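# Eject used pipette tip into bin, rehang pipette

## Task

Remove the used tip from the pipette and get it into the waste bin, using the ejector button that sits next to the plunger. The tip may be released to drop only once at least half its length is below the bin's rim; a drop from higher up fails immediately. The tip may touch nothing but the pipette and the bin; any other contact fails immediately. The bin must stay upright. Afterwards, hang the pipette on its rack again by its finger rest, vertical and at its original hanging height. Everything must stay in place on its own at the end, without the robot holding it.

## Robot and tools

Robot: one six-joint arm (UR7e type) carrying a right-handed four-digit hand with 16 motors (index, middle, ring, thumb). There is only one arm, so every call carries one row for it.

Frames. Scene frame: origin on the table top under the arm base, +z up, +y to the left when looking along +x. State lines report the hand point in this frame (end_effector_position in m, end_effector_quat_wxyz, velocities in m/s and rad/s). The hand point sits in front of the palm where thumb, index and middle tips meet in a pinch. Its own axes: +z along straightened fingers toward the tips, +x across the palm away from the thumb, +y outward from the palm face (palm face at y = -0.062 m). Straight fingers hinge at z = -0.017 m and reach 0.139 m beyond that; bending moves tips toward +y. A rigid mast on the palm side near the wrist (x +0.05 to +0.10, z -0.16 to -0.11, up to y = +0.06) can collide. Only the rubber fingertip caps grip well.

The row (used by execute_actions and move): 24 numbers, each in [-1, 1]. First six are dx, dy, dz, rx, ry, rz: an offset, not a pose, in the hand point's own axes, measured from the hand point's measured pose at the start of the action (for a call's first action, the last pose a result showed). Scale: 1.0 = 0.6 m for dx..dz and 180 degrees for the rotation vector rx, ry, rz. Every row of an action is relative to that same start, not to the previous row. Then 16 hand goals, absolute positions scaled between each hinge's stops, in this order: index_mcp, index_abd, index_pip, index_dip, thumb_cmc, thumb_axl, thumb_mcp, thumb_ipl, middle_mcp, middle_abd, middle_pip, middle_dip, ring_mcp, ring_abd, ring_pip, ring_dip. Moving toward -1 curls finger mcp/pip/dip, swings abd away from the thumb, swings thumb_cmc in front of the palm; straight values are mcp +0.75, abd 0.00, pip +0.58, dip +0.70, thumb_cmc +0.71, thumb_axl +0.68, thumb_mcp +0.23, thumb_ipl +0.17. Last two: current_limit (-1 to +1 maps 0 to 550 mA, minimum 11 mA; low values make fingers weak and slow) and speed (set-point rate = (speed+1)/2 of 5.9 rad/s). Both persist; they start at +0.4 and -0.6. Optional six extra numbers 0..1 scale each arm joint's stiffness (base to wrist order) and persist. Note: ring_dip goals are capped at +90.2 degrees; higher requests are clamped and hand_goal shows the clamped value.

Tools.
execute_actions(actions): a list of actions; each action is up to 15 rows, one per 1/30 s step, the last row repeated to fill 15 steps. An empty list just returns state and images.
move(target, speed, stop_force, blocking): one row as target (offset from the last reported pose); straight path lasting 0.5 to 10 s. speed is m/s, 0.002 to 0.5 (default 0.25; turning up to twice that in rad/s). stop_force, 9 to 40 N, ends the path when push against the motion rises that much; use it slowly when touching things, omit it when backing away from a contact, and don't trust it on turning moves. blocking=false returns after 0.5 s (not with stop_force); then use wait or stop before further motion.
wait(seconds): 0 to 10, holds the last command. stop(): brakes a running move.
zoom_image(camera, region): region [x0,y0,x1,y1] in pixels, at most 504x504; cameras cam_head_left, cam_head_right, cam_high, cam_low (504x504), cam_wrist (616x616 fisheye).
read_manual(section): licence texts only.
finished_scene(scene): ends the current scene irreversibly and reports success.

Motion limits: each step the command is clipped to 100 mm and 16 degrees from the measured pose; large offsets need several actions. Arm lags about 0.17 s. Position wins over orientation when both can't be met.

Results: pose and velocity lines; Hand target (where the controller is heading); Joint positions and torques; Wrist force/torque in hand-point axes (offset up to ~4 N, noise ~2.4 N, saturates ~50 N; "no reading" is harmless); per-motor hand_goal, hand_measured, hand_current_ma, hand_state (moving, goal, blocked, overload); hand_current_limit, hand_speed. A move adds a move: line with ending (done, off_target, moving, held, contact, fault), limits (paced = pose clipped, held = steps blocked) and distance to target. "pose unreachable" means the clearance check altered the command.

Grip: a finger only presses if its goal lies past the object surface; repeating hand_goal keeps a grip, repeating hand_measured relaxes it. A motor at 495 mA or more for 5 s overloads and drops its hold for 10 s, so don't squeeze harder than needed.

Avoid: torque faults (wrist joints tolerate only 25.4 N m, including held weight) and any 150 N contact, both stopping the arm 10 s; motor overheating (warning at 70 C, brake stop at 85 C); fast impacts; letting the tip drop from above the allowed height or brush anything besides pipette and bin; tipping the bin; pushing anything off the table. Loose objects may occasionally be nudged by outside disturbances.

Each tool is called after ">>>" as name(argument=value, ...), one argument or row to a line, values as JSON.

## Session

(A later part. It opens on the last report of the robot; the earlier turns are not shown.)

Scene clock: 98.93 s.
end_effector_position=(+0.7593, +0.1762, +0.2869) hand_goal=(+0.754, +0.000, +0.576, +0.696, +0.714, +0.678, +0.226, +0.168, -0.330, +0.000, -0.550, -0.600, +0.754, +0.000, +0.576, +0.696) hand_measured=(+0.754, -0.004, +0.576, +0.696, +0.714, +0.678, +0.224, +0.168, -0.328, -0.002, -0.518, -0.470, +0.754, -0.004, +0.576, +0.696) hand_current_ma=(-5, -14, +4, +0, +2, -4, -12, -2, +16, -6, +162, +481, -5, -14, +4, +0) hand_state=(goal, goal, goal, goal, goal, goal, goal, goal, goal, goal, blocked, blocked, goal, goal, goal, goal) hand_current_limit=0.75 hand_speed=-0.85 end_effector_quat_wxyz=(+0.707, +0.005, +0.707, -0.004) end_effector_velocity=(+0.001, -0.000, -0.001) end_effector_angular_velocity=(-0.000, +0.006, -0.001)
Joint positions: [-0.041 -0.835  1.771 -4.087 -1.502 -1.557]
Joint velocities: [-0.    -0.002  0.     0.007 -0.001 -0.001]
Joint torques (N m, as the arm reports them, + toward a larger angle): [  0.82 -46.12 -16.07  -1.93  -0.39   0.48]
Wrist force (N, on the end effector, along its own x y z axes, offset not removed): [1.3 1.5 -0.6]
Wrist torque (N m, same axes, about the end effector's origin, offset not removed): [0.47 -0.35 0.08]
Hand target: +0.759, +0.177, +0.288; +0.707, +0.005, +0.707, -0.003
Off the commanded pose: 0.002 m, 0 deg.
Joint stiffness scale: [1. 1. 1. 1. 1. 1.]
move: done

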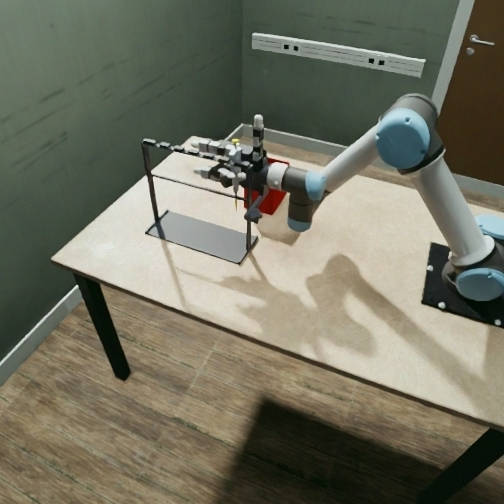

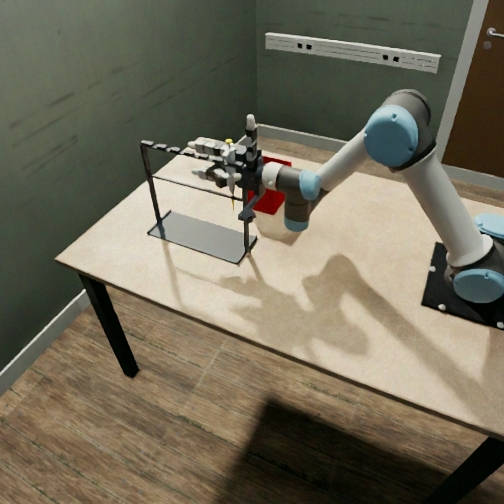

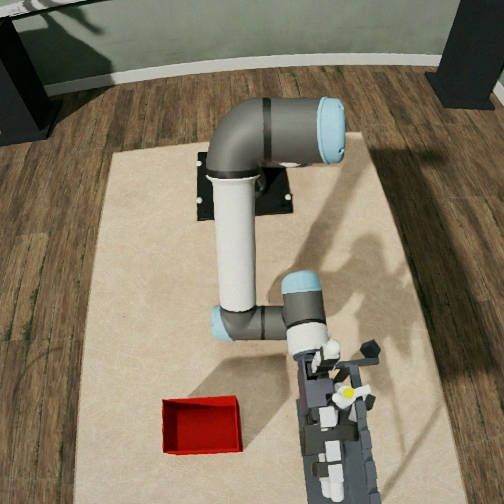

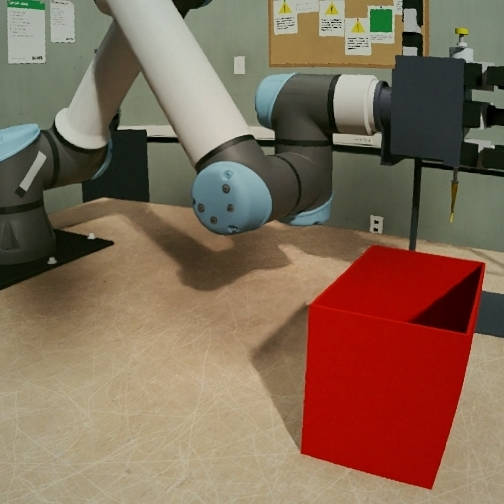

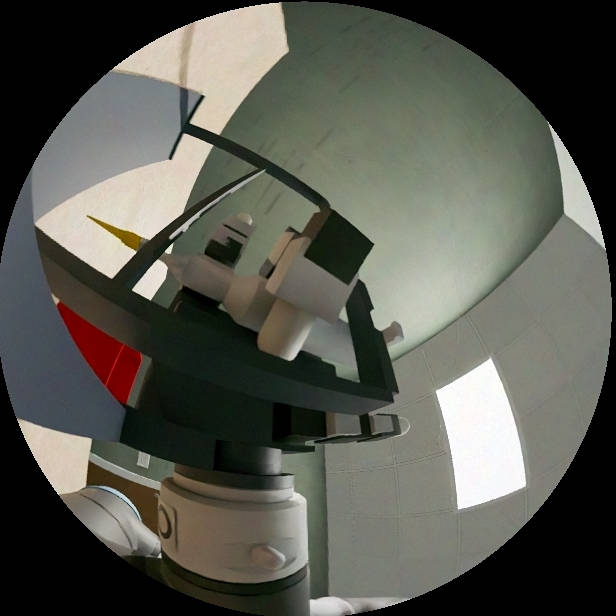

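>>> move(
  target=[-0.002,-0.147,0,0,0,0,0.754,0,0.576,0.696,0.714,0.678,0.226,0.168,-0.33,0,-0.55,-0.6,0.754,0,0.576,0.696,0.75,-0.85],
  speed=0.06,
)

>>> move(
  target=[-0.08,-0.275,0.012,0,0,0,0.754,0,-0.445,-0.174,0.69,0.678,0.15,-0.21,-0.33,0,-0.55,-0.6,0.754,0,0.576,0.696,0.75,-0.6],
  speed=0.12,
)

Scene clock: 116.83 s.
end_effector_position=(+0.7595, +0.0896, +0.2878) hand_goal=(+0.754, +0.000, +0.576, +0.696, +0.714, +0.678, +0.226, +0.168, -0.330, +0.000, -0.550, -0.600, +0.754, +0.000, +0.576, +0.696) hand_measured=(+0.754, -0.004, +0.576, +0.696, +0.714, +0.678, +0.224, +0.168, -0.328, -0.002, -0.518, -0.470, +0.754, -0.004, +0.576, +0.696) hand_current_ma=(-5, -14, +4, +0, +2, -4, -12, -2, +16, -6, +162, +481, -5, -14, +4, +0) hand_state=(goal, goal, goal, goal, goal, goal, goal, goal, goal, goal, blocked, blocked, goal, goal, goal, goal) hand_current_limit=0.75 hand_speed=-0.85 end_effector_quat_wxyz=(+0.707, +0.004, +0.707, -0.004) end_effector_velocity=(-0.001, +0.003, +0.001) end_effector_angular_velocity=(-0.000, -0.001, +0.014)
Joint positions: [-0.208 -0.845  1.795 -4.103 -1.334 -1.557]
Joint velocities: [-0.001 -0.001  0.    -0.001  0.015  0.   ]
Joint torques (N m, as the arm reports them, + toward a larger angle): [ -1.16 -45.43 -13.91  -2.94   0.38   0.44]
Wrist force (N, on the end effector, along its own x y z axes, offset not removed): [1.9 1.5 2.7]
Wrist torque (N m, same axes, about the end effector's origin, offset not removed): [0.11 -0.55 0.33]
Hand target: +0.758, +0.088, +0.288; +0.707, +0.005, +0.707, -0.004
Off the commanded pose: 0.002 m, 0 deg.
Joint stiffness scale: [1. 1. 1. 1. 1. 1.]
move: done

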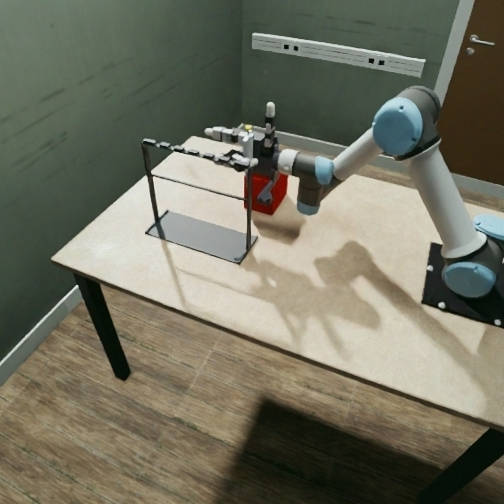

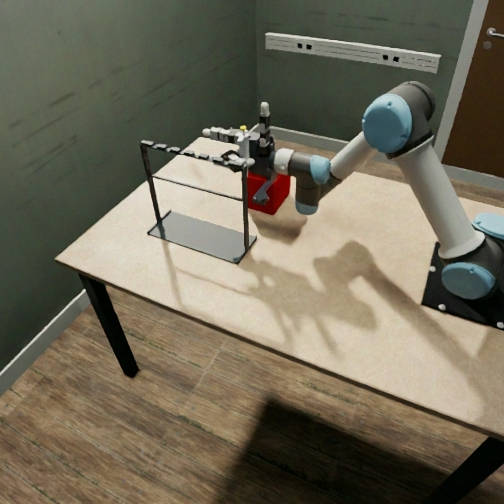

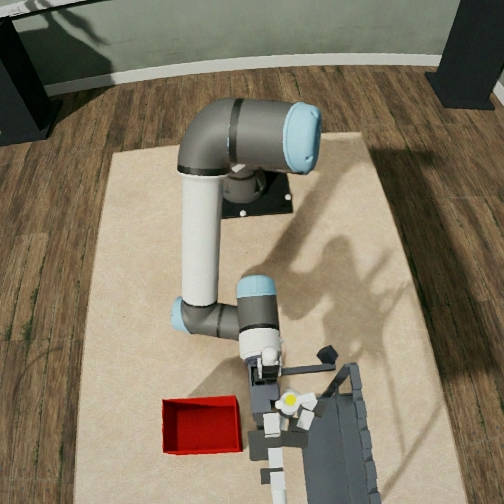

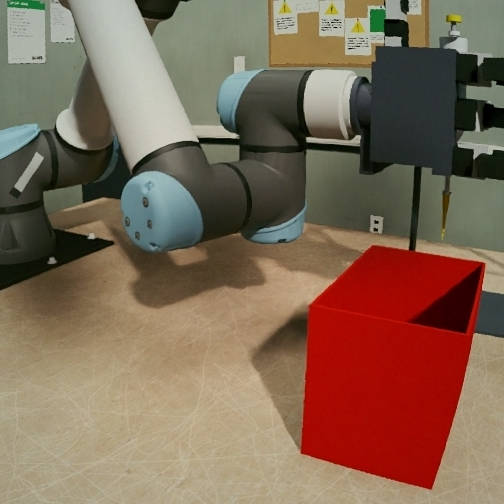

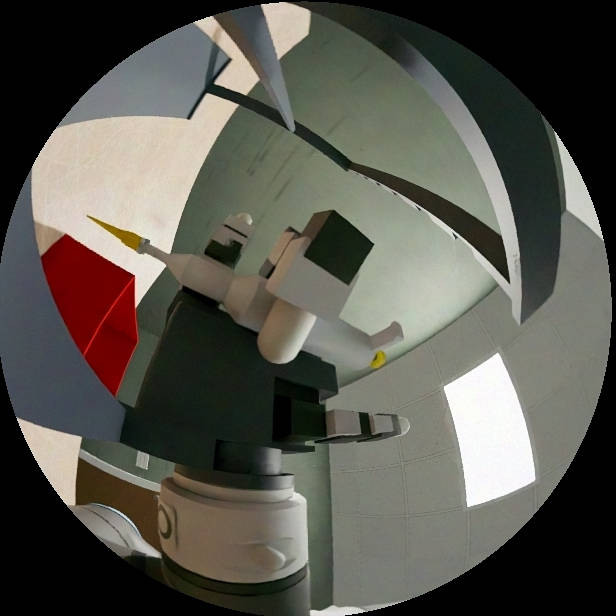

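Scene clock: 118.77 s.
end_effector_position=(+0.7643, -0.0730, +0.3333) hand_goal=(+0.754, +0.000, -0.444, -0.174, +0.690, +0.678, +0.150, -0.210, -0.330, +0.000, -0.550, -0.600, +0.754, +0.000, +0.576, +0.696) hand_measured=(+0.754, -0.004, -0.442, -0.172, +0.692, +0.678, +0.150, -0.210, -0.328, -0.002, -0.518, -0.470, +0.754, -0.004, +0.576, +0.696) hand_current_ma=(-5, -14, +14, +14, +11, -4, +3, +7, +15, -6, +162, +481, -5, -14, +4, +0) hand_state=(goal, goal, goal, goal, goal, goal, goal, goal, goal, goal, blocked, blocked, goal, goal, goal, goal) hand_current_limit=0.75 hand_speed=-0.60 end_effector_quat_wxyz=(+0.706, +0.004, +0.708, -0.004) end_effector_velocity=(+0.001, +0.003, +0.001) end_effector_angular_velocity=(+0.001, +0.005, +0.018)
Joint positions: [-0.494 -0.884  1.699 -3.966 -1.048 -1.554]
Joint velocities: [ 0.001  0.001 -0.008  0.013  0.017 -0.002]
Joint torques (N m, as the arm reports them, + toward a larger angle): [ -3.93 -43.68 -22.9   -1.48   0.13   0.69]
Wrist force (N, on the end effector, along its own x y z axes, offset not removed): [2.1 1.2 0.7]
Wrist torque (N m, same axes, about the end effector's origin, offset not removed): [0.31 -0.43 0.25]
Hand target: +0.765, -0.075, +0.335; +0.707, +0.004, +0.707, -0.004
Off the commanded pose: 0.004 m, 0 deg.
Joint stiffness scale: [1. 1. 1. 1. 1. 1.]
move: off_target

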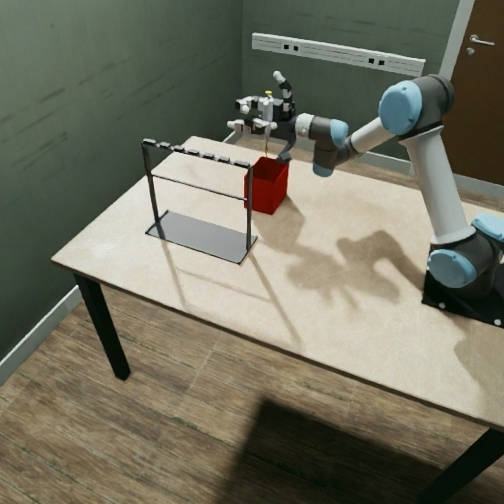

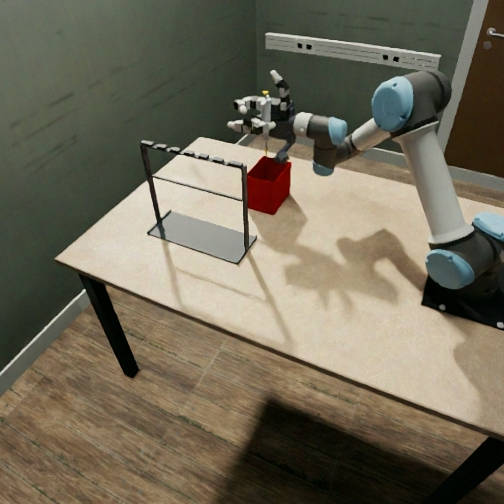

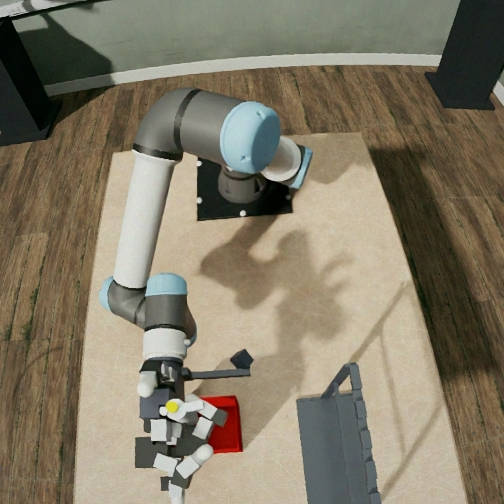

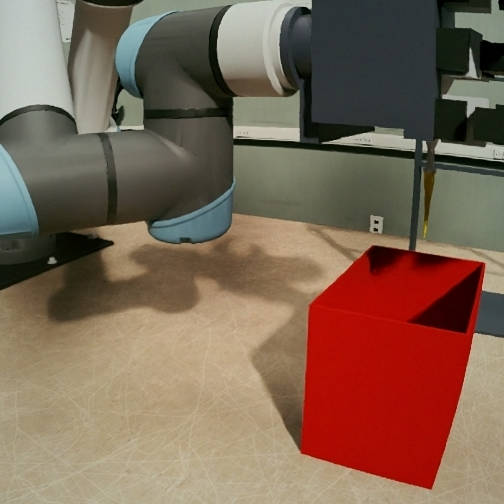

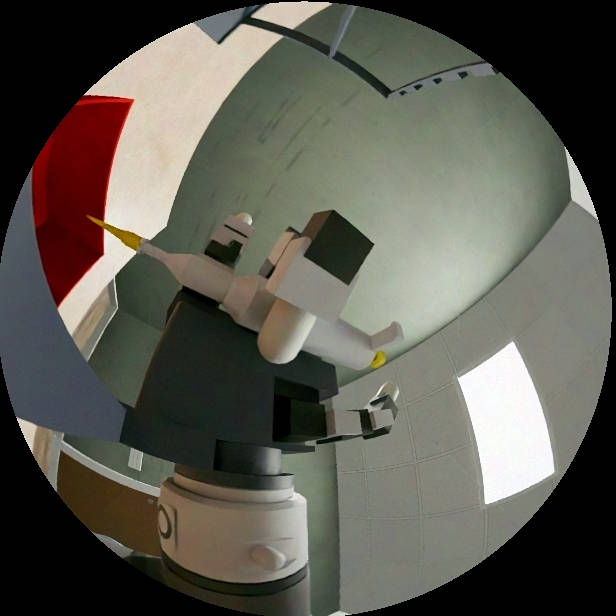

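Descend halfway with index mcp 0, then the rest closing the index.

>>> move(
  target=[0.08,-0.006,0.002,0,-0.001,0,0.0,0,-0.445,-0.174,0.69,0.678,0.15,-0.21,-0.33,0,-0.55,-0.6,0.754,0,0.576,0.696,0.75,-0.6],
  speed=0.06,
)

>>> move(
  target=[0.088,-0.002,0.001,0,0,0,-0.28,0,-0.48,-0.4,0.69,0.678,0.15,-0.21,-0.33,0,-0.55,-0.6,0.754,0,0.576,0.696,0.75,-0.85],
  speed=0.05,
)

Scene clock: 126.13 s.
end_effector_position=(+0.7652, -0.0746, +0.2858) hand_goal=(+0.000, +0.000, -0.444, -0.174, +0.690, +0.678, +0.150, -0.210, -0.330, +0.000, -0.550, -0.600, +0.754, +0.000, +0.576, +0.696) hand_measured=(+0.004, -0.004, -0.442, -0.172, +0.692, +0.678, +0.150, -0.210, -0.328, -0.002, -0.518, -0.470, +0.754, -0.004, +0.576, +0.696) hand_current_ma=(+17, -14, +13, +14, +11, -4, +2, +6, +15, -6, +162, +481, -5, -14, +4, +0) hand_state=(goal, goal, goal, goal, goal, goal, goal, goal, goal, goal, blocked, blocked, goal, goal, goal, goal) hand_current_limit=0.75 hand_speed=-0.60 end_effector_quat_wxyz=(+0.707, +0.004, +0.708, -0.003) end_effector_velocity=(-0.001, +0.000, +0.001) end_effector_angular_velocity=(-0.005, -0.008, +0.000)
Joint positions: [-0.495 -0.795  1.698 -4.055 -1.046 -1.554]
Joint velocities: [-0.     0.001  0.    -0.011  0.    -0.001]
Joint torques (N m, as the arm reports them, + toward a larger angle): [ -3.97 -42.16 -19.67  -2.65   0.12   0.68]
Wrist force (N, on the end effector, along its own x y z axes, offset not removed): [1.2 0.8 1.9]
Wrist torque (N m, same axes, about the end effector's origin, offset not removed): [0.17 -0.44 0.05]
Hand target: +0.765, -0.077, +0.285; +0.707, +0.004, +0.707, -0.004
Off the commanded pose: 0.002 m, 0 deg.
Joint stiffness scale: [1. 1. 1. 1. 1. 1.]
move: done

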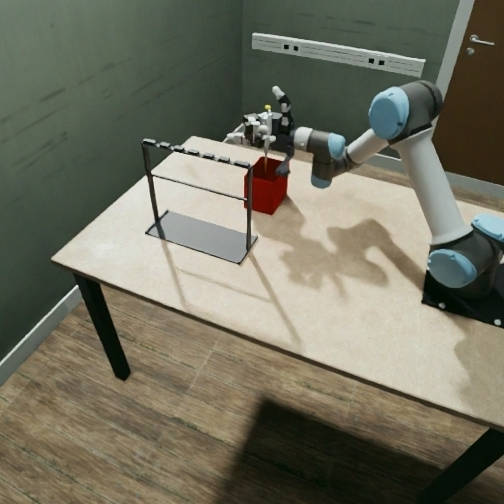

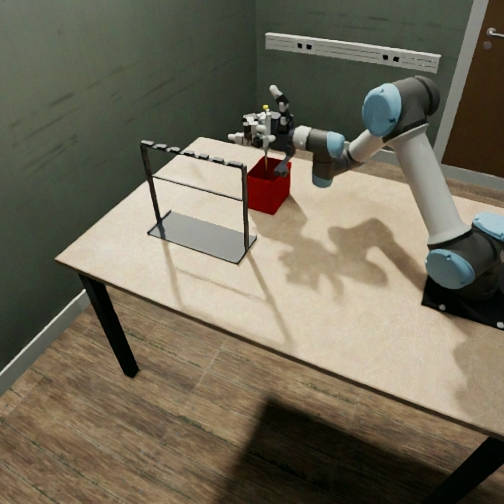

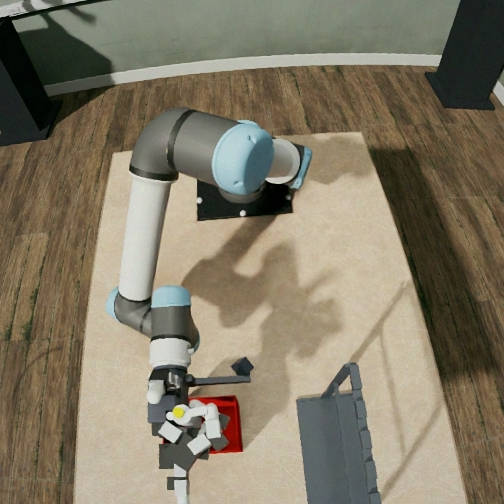

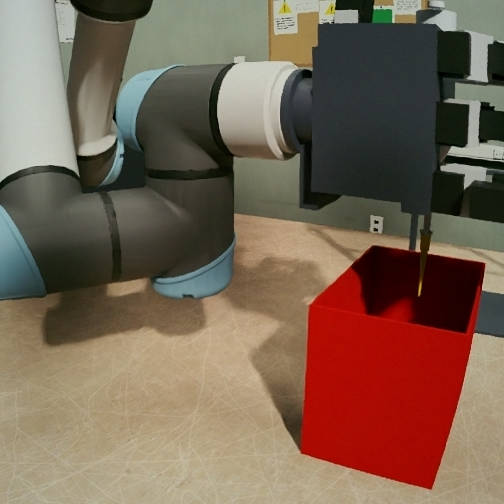

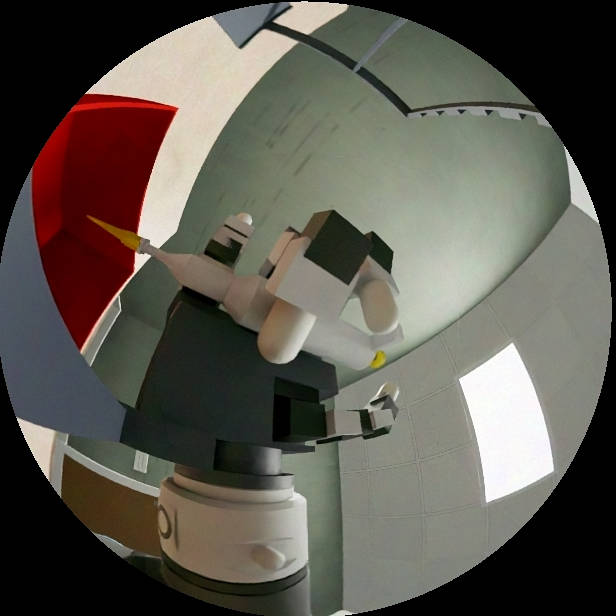

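Scene clock: 127.63 s.
end_effector_position=(+0.7648, -0.0753, +0.2327) hand_goal=(-0.280, +0.000, -0.480, -0.400, +0.690, +0.678, +0.150, -0.210, -0.330, +0.000, -0.550, -0.600, +0.754, +0.000, +0.576, +0.696) hand_measured=(-0.276, -0.004, -0.478, -0.398, +0.692, +0.678, +0.150, -0.210, -0.328, -0.002, -0.518, -0.470, +0.754, -0.004, +0.576, +0.696) hand_current_ma=(+17, -14, +14, +14, +11, -4, +3, +6, +15, -6, +162, +481, -5, -14, +4, +0) hand_state=(goal, goal, goal, goal, goal, goal, goal, goal, goal, goal, blocked, blocked, goal, goal, goal, goal) hand_current_limit=0.75 hand_speed=-0.85 end_effector_quat_wxyz=(+0.705, +0.004, +0.709, -0.002) end_effector_velocity=(-0.000, +0.001, +0.001) end_effector_angular_velocity=(-0.006, -0.010, +0.002)
Joint positions: [-0.495 -0.694  1.689 -4.143 -1.046 -1.553]
Joint velocities: [ 0.001  0.003 -0.004 -0.01   0.001 -0.   ]
Joint torques (N m, as the arm reports them, + toward a larger angle): [  0.06 -42.44 -20.63  -2.6   -0.36   0.32]
Wrist force (N, on the end effector, along its own x y z axes, offset not removed): [0.2 1.3 0.6]
Wrist torque (N m, same axes, about the end effector's origin, offset not removed): [0.28 -0.31 -0.01]
Hand target: +0.766, -0.076, +0.233; +0.707, +0.004, +0.708, -0.003
Off the commanded pose: 0.001 m, 0 deg.
Joint stiffness scale: [1. 1. 1. 1. 1. 1.]
move: done

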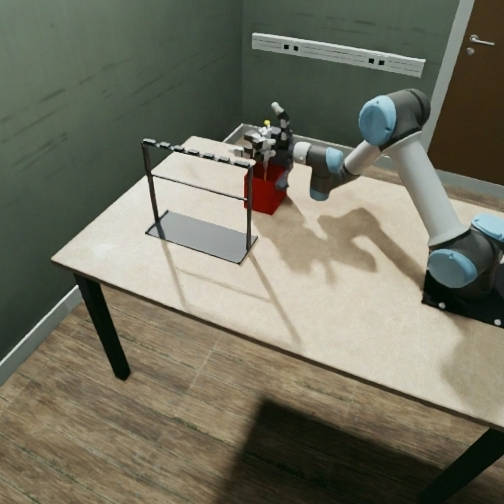

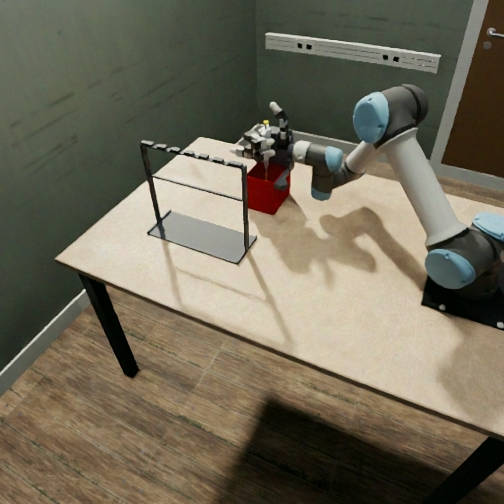

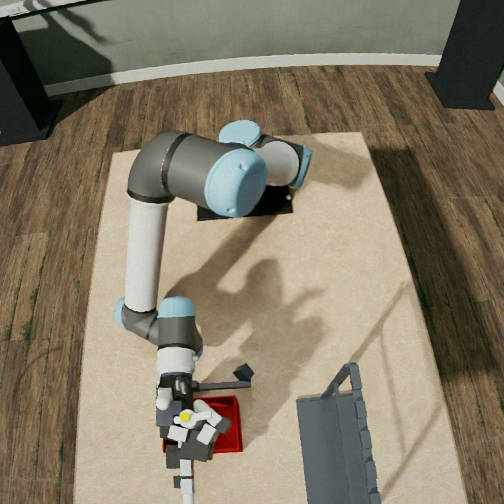

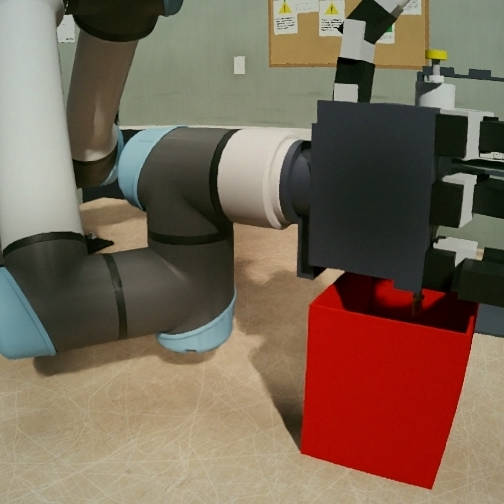

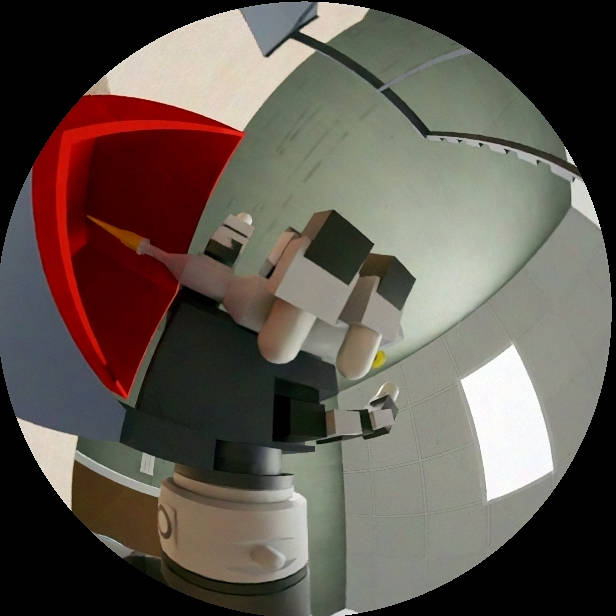

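>>> move(
  target=[0,0,0,0,0,0,-0.33,0,-0.55,-0.6,0.69,0.678,-0.35,-0.21,-0.33,0,-0.55,-0.6,0.754,0,0.576,0.696,0.75,-0.75],
)

>>> zoom_image(
  camera="cam_low",
  region=[324, 0, 504, 180],
)

>>> zoom_image(
  camera="cam_high",
  region=[130, 360, 250, 480],
)

Scene clock: 137.17 s.
end_effector_position=(+0.7648, -0.0753, +0.2326) hand_goal=(-0.330, +0.000, -0.550, -0.600, +0.690, +0.678, -0.350, -0.210, -0.330, +0.000, -0.550, -0.600, +0.754, +0.000, +0.576, +0.696) hand_measured=(-0.328, -0.004, -0.518, -0.478, +0.692, +0.678, -0.352, -0.210, -0.328, -0.002, -0.514, -0.478, +0.754, -0.004, +0.576, +0.696) hand_current_ma=(+15, -14, +172, +481, +11, -4, -19, +3, +10, -6, +180, +481, -5, -14, +4, +0) hand_state=(goal, goal, blocked, blocked, goal, goal, goal, goal, goal, goal, blocked, blocked, goal, goal, goal, goal) hand_current_limit=0.75 hand_speed=-0.75 end_effector_quat_wxyz=(+0.706, +0.004, +0.709, -0.003) end_effector_velocity=(+0.000, +0.000, +0.001) end_effector_angular_velocity=(-0.001, -0.001, +0.000)
Joint positions: [-0.495 -0.694  1.689 -4.144 -1.046 -1.553]
Joint velocities: [ 0.    -0.001 -0.    -0.    -0.    -0.   ]
Joint torques (N m, as the arm reports them, + toward a larger angle): [ -1.79 -46.29 -14.25  -1.49  -0.21   0.44]
Wrist force (N, on the end effector, along its own x y z axes, offset not removed): [1.8 1.1 2.7]
Wrist torque (N m, same axes, about the end effector's origin, offset not removed): [0.03 -0.50 0.19]
Hand target: +0.765, -0.075, +0.233; +0.705, +0.004, +0.709, -0.002
Off the commanded pose: 0.000 m, 0 deg.
Joint stiffness scale: [1. 1. 1. 1. 1. 1.]
move: done

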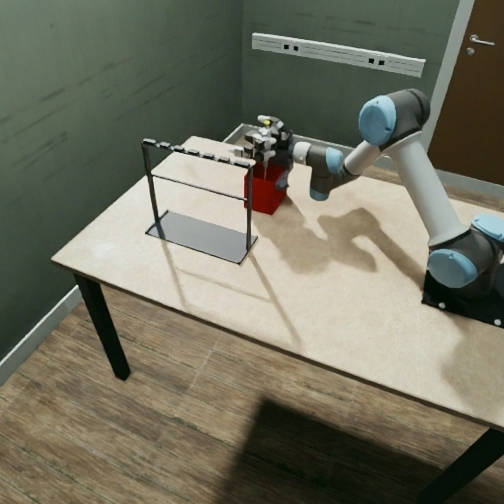

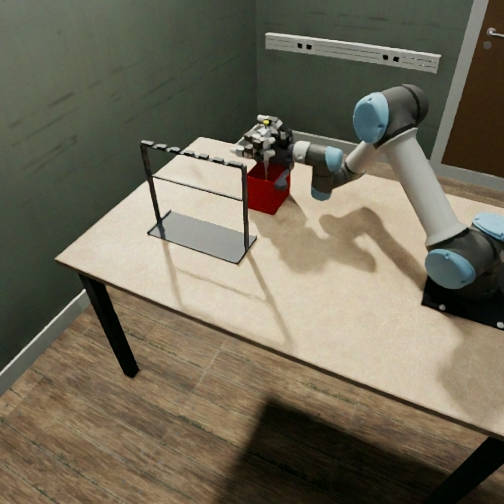

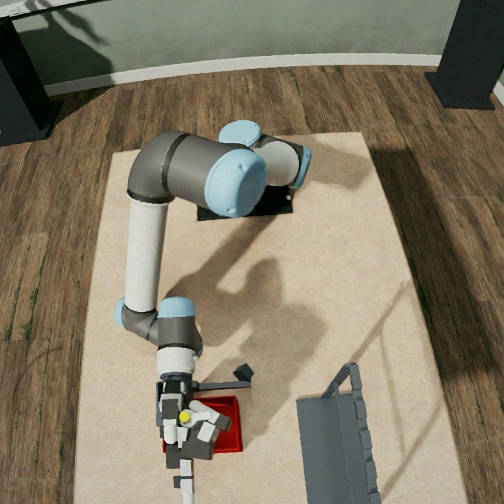

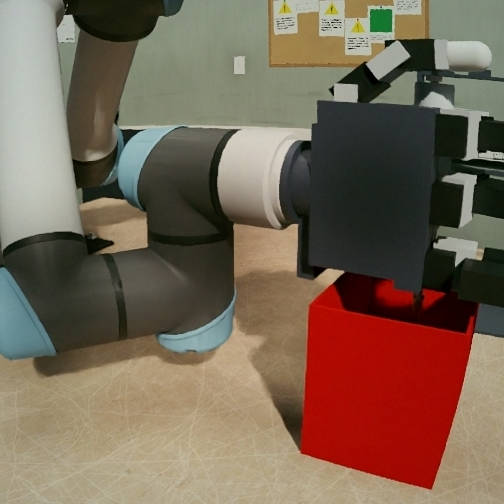

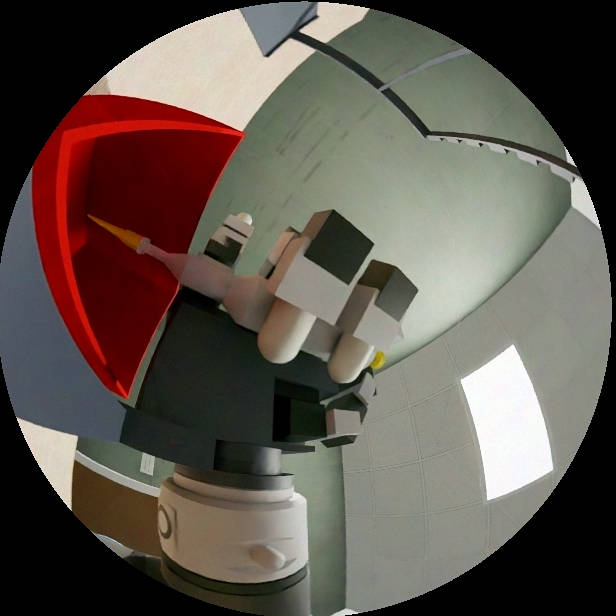

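Region (324, 0, 504, 180) of cam_low's 504x504 image, scaled by 2.800, with more detail than that image has.

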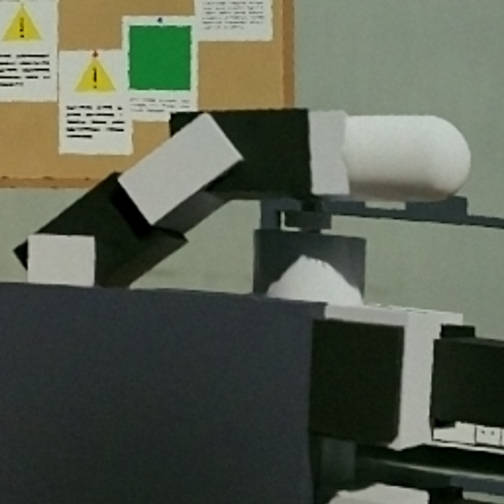

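Region (130, 360, 250, 480) of cam_high's 504x504 image, scaled by 4.200, with more detail than that image has.

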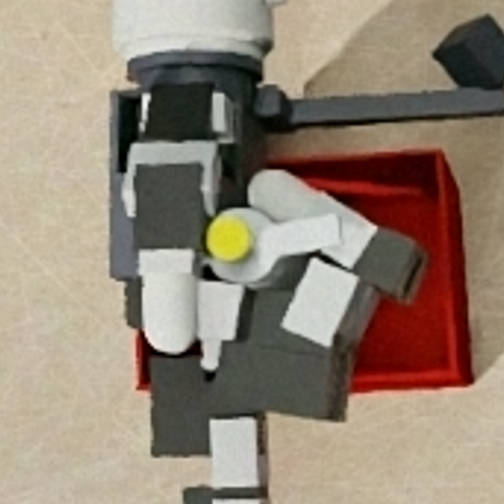

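>>> execute_actions(
  actions=[
    [[0,0,0,0,0,0,-0.33,0,-0.55,-0.6,0.69,0.678,-0.6,-0.19,-0.33,0,-0.55,-0.6,0.754,0,0.576,0.696,0.75,-0.75]],
    [[0,0,0,0,0,0,-0.33,0,-0.55,-0.6,0.69,0.678,-0.6,-0.19,-0.33,0,-0.55,-0.6,0.754,0,0.576,0.696,1.0,-0.75]],
    [[0,0,0,0,0,0,-0.33,0,-0.55,-0.6,0.69,0.678,-0.6,-0.4,-0.33,0,-0.55,-0.6,0.754,0,0.576,0.696,1.0,-0.85]],
    [[0,0,0,0,0,0,-0.33,0,-0.55,-0.6,0.69,0.678,-0.6,-0.4,-0.33,0,-0.55,-0.6,0.754,0,0.576,0.696,1.0,-0.85]],
    [[0,0,0,0,0,0,-0.33,0,-0.55,-0.6,0.69,0.678,-0.6,-0.4,-0.33,0,-0.55,-0.6,0.754,0,0.576,0.696,1.0,-0.85],[0,0,0,0,0,0,-0.33,0,-0.55,-0.6,0.69,0.678,-0.6,-0.4,-0.33,0,-0.55,-0.6,0.754,0,0.576,0.696,1.0,-0.85],[0,0,0,0,0,0,-0.33,0,-0.55,-0.6,0.69,0.678,-0.6,-0.4,-0.33,0,-0.55,-0.6,0.754,0,0.576,0.696,1.0,-0.85],[0,0,0,0,0,0,-0.33,0,-0.55,-0.6,0.69,0.678,-0.6,-0.4,-0.33,0,-0.55,-0.6,0.754,0,0.576,0.696,1.0,-0.85],[0,0,0,0,0,0,-0.33,0,-0.55,-0.6,0.69,0.678,-0.6,-0.4,-0.33,0,-0.55,-0.6,0.754,0,0.576,0.696,1.0,-0.85],[0,0,0,0,0,0,-0.33,0,-0.55,-0.6,0.69,0.678,-0.6,-0.4,-0.33,0,-0.55,-0.6,0.754,0,0.576,0.696,1.0,-0.85],[0,0,0,0,0,0,-0.33,0,-0.55,-0.6,0.69,0.678,-0.6,-0.4,-0.33,0,-0.55,-0.6,0.754,0,0.576,0.696,1.0,-0.85],[0,0,0,0,0,0,-0.33,0,-0.55,-0.6,0.69,0.678,-0.6,-0.4,-0.33,0,-0.55,-0.6,0.754,0,0.576,0.696,1.0,-0.85],[0,0,0,0,0,0,-0.33,0,-0.55,-0.6,0.69,0.678,-0.6,-0.4,-0.33,0,-0.55,-0.6,0.754,0,0.576,0.696,1.0,-0.85],[0,0,0,0,0,0,-0.33,0,-0.55,-0.6,0.69,0.678,-0.6,-0.4,-0.33,0,-0.55,-0.6,0.754,0,0.576,0.696,0.75,-0.85]],
  ],
)

>>> zoom_image(
  camera="cam_low",
  region=[324, 0, 504, 180],
)

Scene clock: 159.67 s.
end_effector_position=(+0.7648, -0.0753, +0.2326) hand_goal=(-0.330, +0.000, -0.550, -0.600, +0.690, +0.678, -0.600, -0.400, -0.330, +0.000, -0.550, -0.600, +0.754, +0.000, +0.576, +0.696) hand_measured=(-0.324, +0.002, -0.506, -0.510, +0.714, +0.696, -0.460, -0.310, -0.322, +0.006, -0.498, -0.506, +0.754, -0.004, +0.576, +0.696) hand_current_ma=(+37, +13, +230, +453, +131, +116, +481, +481, +44, +22, +264, +476, -5, -15, +4, +0) hand_state=(goal, goal, blocked, blocked, blocked, goal, blocked, blocked, goal, goal, blocked, blocked, goal, goal, goal, goal) hand_current_limit=0.75 hand_speed=-0.85 end_effector_quat_wxyz=(+0.706, +0.004, +0.709, -0.003) end_effector_velocity=(-0.000, -0.001, +0.000) end_effector_angular_velocity=(-0.001, -0.001, -0.001)
Joint positions: [-0.495 -0.694  1.689 -4.144 -1.046 -1.553]
Joint velocities: [-0.001 -0.    -0.001  0.     0.    -0.   ]
Joint torques (N m, as the arm reports them, + toward a larger angle): [ -0.79 -46.39 -16.37  -2.12  -0.14   0.13]
Wrist force (N, on the end effector, along its own x y z axes, offset not removed): [2.4 1.9 0.1]
Wrist torque (N m, same axes, about the end effector's origin, offset not removed): [0.54 -0.51 0.17]
Hand target: +0.765, -0.075, +0.233; +0.706, +0.004, +0.709, -0.003
Off the commanded pose: 0.000 m, 0 deg.
Joint stiffness scale: [1. 1. 1. 1. 1. 1.]

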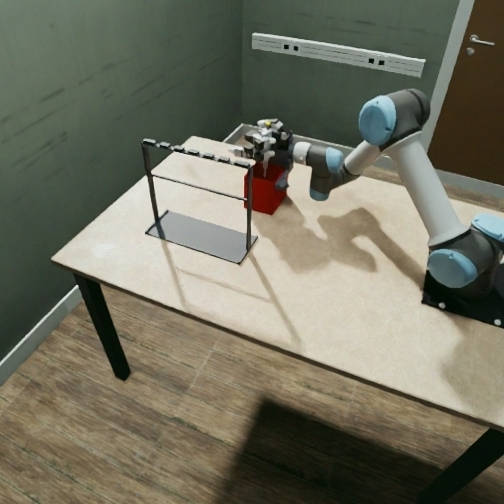

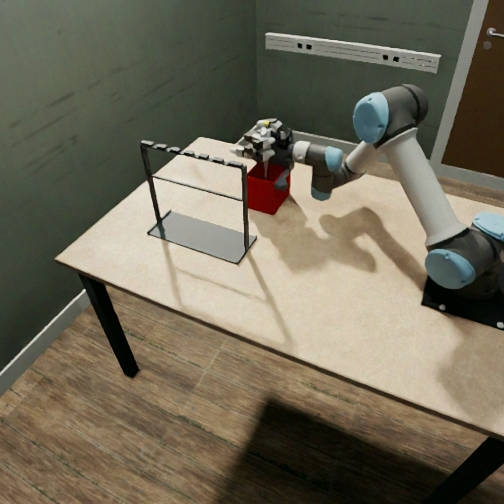

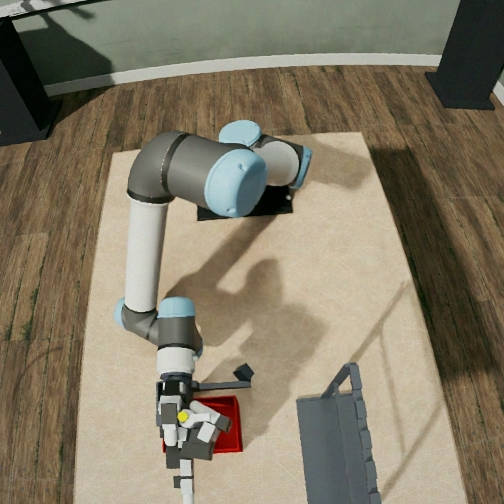

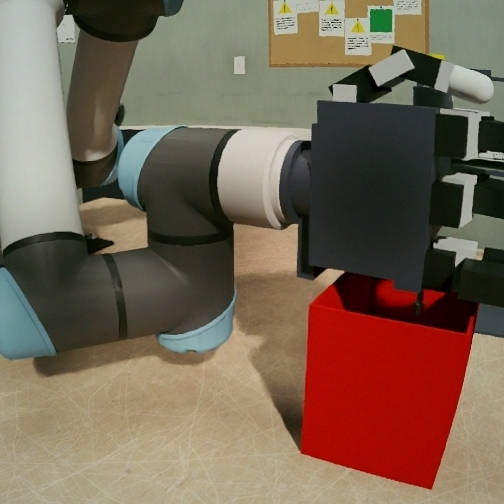

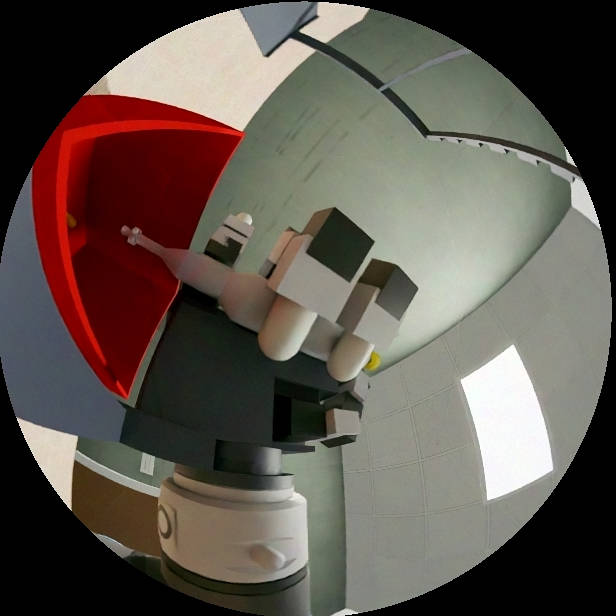

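Region (324, 0, 504, 180) of cam_low's 504x504 image, scaled by 2.800, with more detail than that image has.

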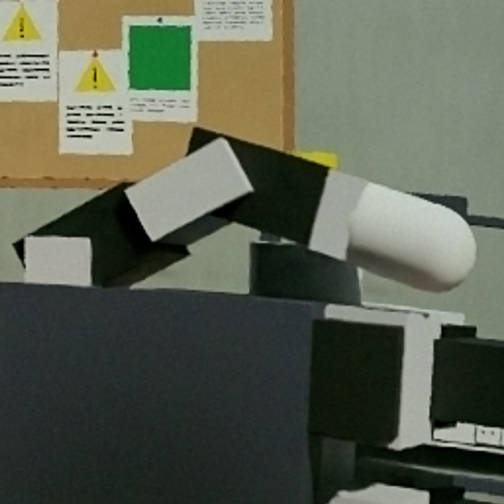

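Tip ejected. Retract.

>>> move(
  target=[-0.102,0,-0.005,0,-0.001,0,-0.30,0,-0.48,-0.2,0.8,0.678,-0.1,-0.1,-0.33,0,-0.55,-0.6,0.754,0,0.576,0.696,0.75,-0.8],
  speed=0.07,
)

>>> zoom_image(
  camera="cam_high",
  region=[130, 360, 250, 480],
)

Scene clock: 168.50 s.
end_effector_position=(+0.7632, -0.0741, +0.2940) hand_goal=(-0.300, +0.000, -0.480, -0.200, +0.800, +0.678, -0.100, -0.100, -0.330, +0.000, -0.550, -0.600, +0.754, +0.000, +0.576, +0.696) hand_measured=(-0.304, +0.000, -0.482, -0.202, +0.798, +0.676, -0.108, -0.104, -0.322, +0.006, -0.496, -0.508, +0.754, -0.004, +0.576, +0.696) hand_current_ma=(-16, +1, -10, -14, -6, -8, -59, -31, +45, +22, +268, +468, -5, -15, +4, +0) hand_state=(goal, goal, goal, goal, goal, goal, goal, goal, goal, goal, blocked, blocked, goal, goal, goal, goal) hand_current_limit=0.75 hand_speed=-0.80 end_effector_quat_wxyz=(+0.708, +0.003, +0.706, -0.003) end_effector_velocity=(+0.000, -0.001, -0.002) end_effector_angular_velocity=(+0.005, +0.009, -0.000)
Joint positions: [-0.497 -0.811  1.702 -4.048 -1.042 -1.552]
Joint velocities: [-0.001 -0.001  0.002  0.01   0.001 -0.001]
Joint torques (N m, as the arm reports them, + toward a larger angle): [ -3.81 -46.12 -14.01  -1.25   0.36   0.52]
Wrist force (N, on the end effector, along its own x y z axes, offset not removed): [3.1 2.1 1.3]
Wrist torque (N m, same axes, about the end effector's origin, offset not removed): [0.39 -0.65 0.26]
Hand target: +0.762, -0.076, +0.294; +0.707, +0.004, +0.707, -0.003
Off the commanded pose: 0.002 m, 0 deg.
Joint stiffness scale: [1. 1. 1. 1. 1. 1.]
move: done

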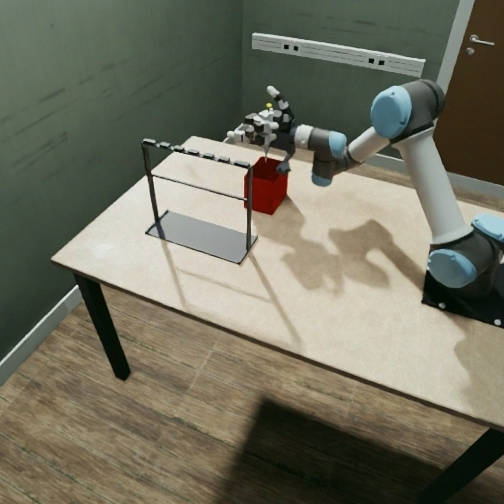

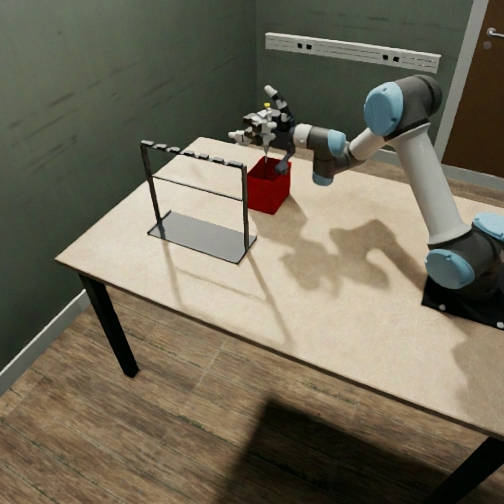

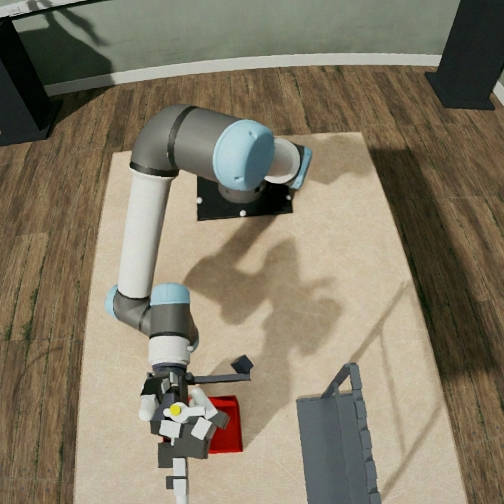

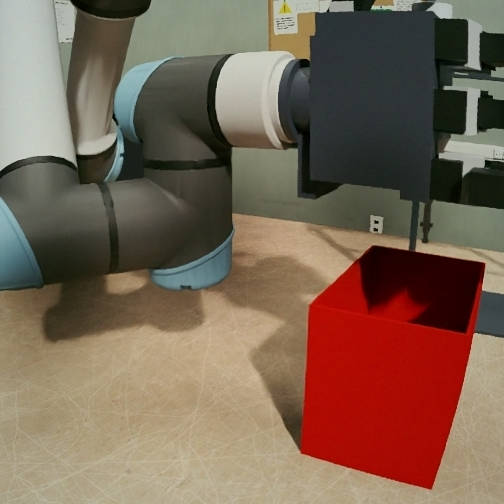

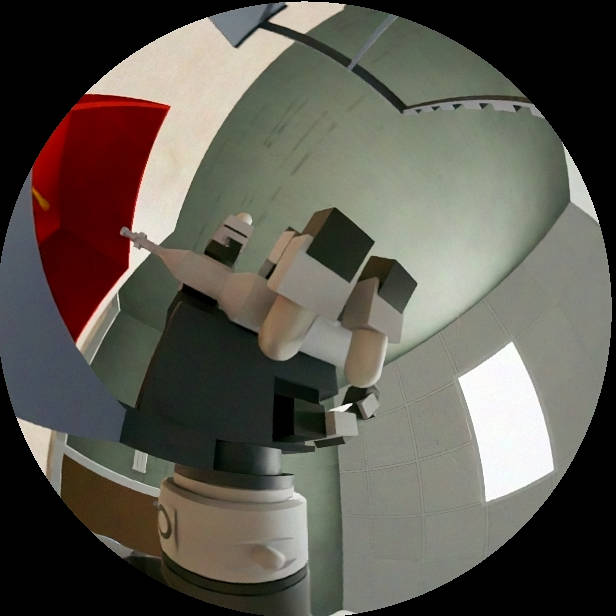

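Region (130, 360, 250, 480) of cam_high's 504x504 image, scaled by 4.200, with more detail than that image has.

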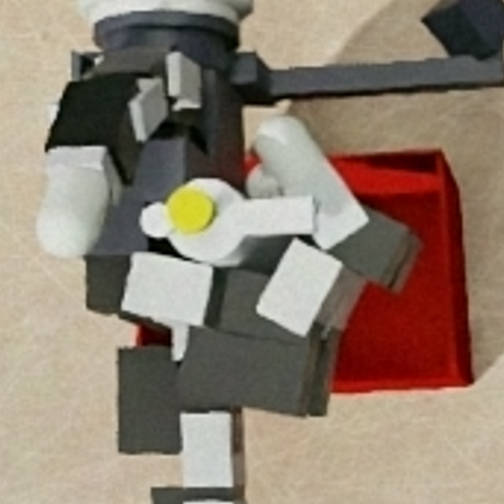

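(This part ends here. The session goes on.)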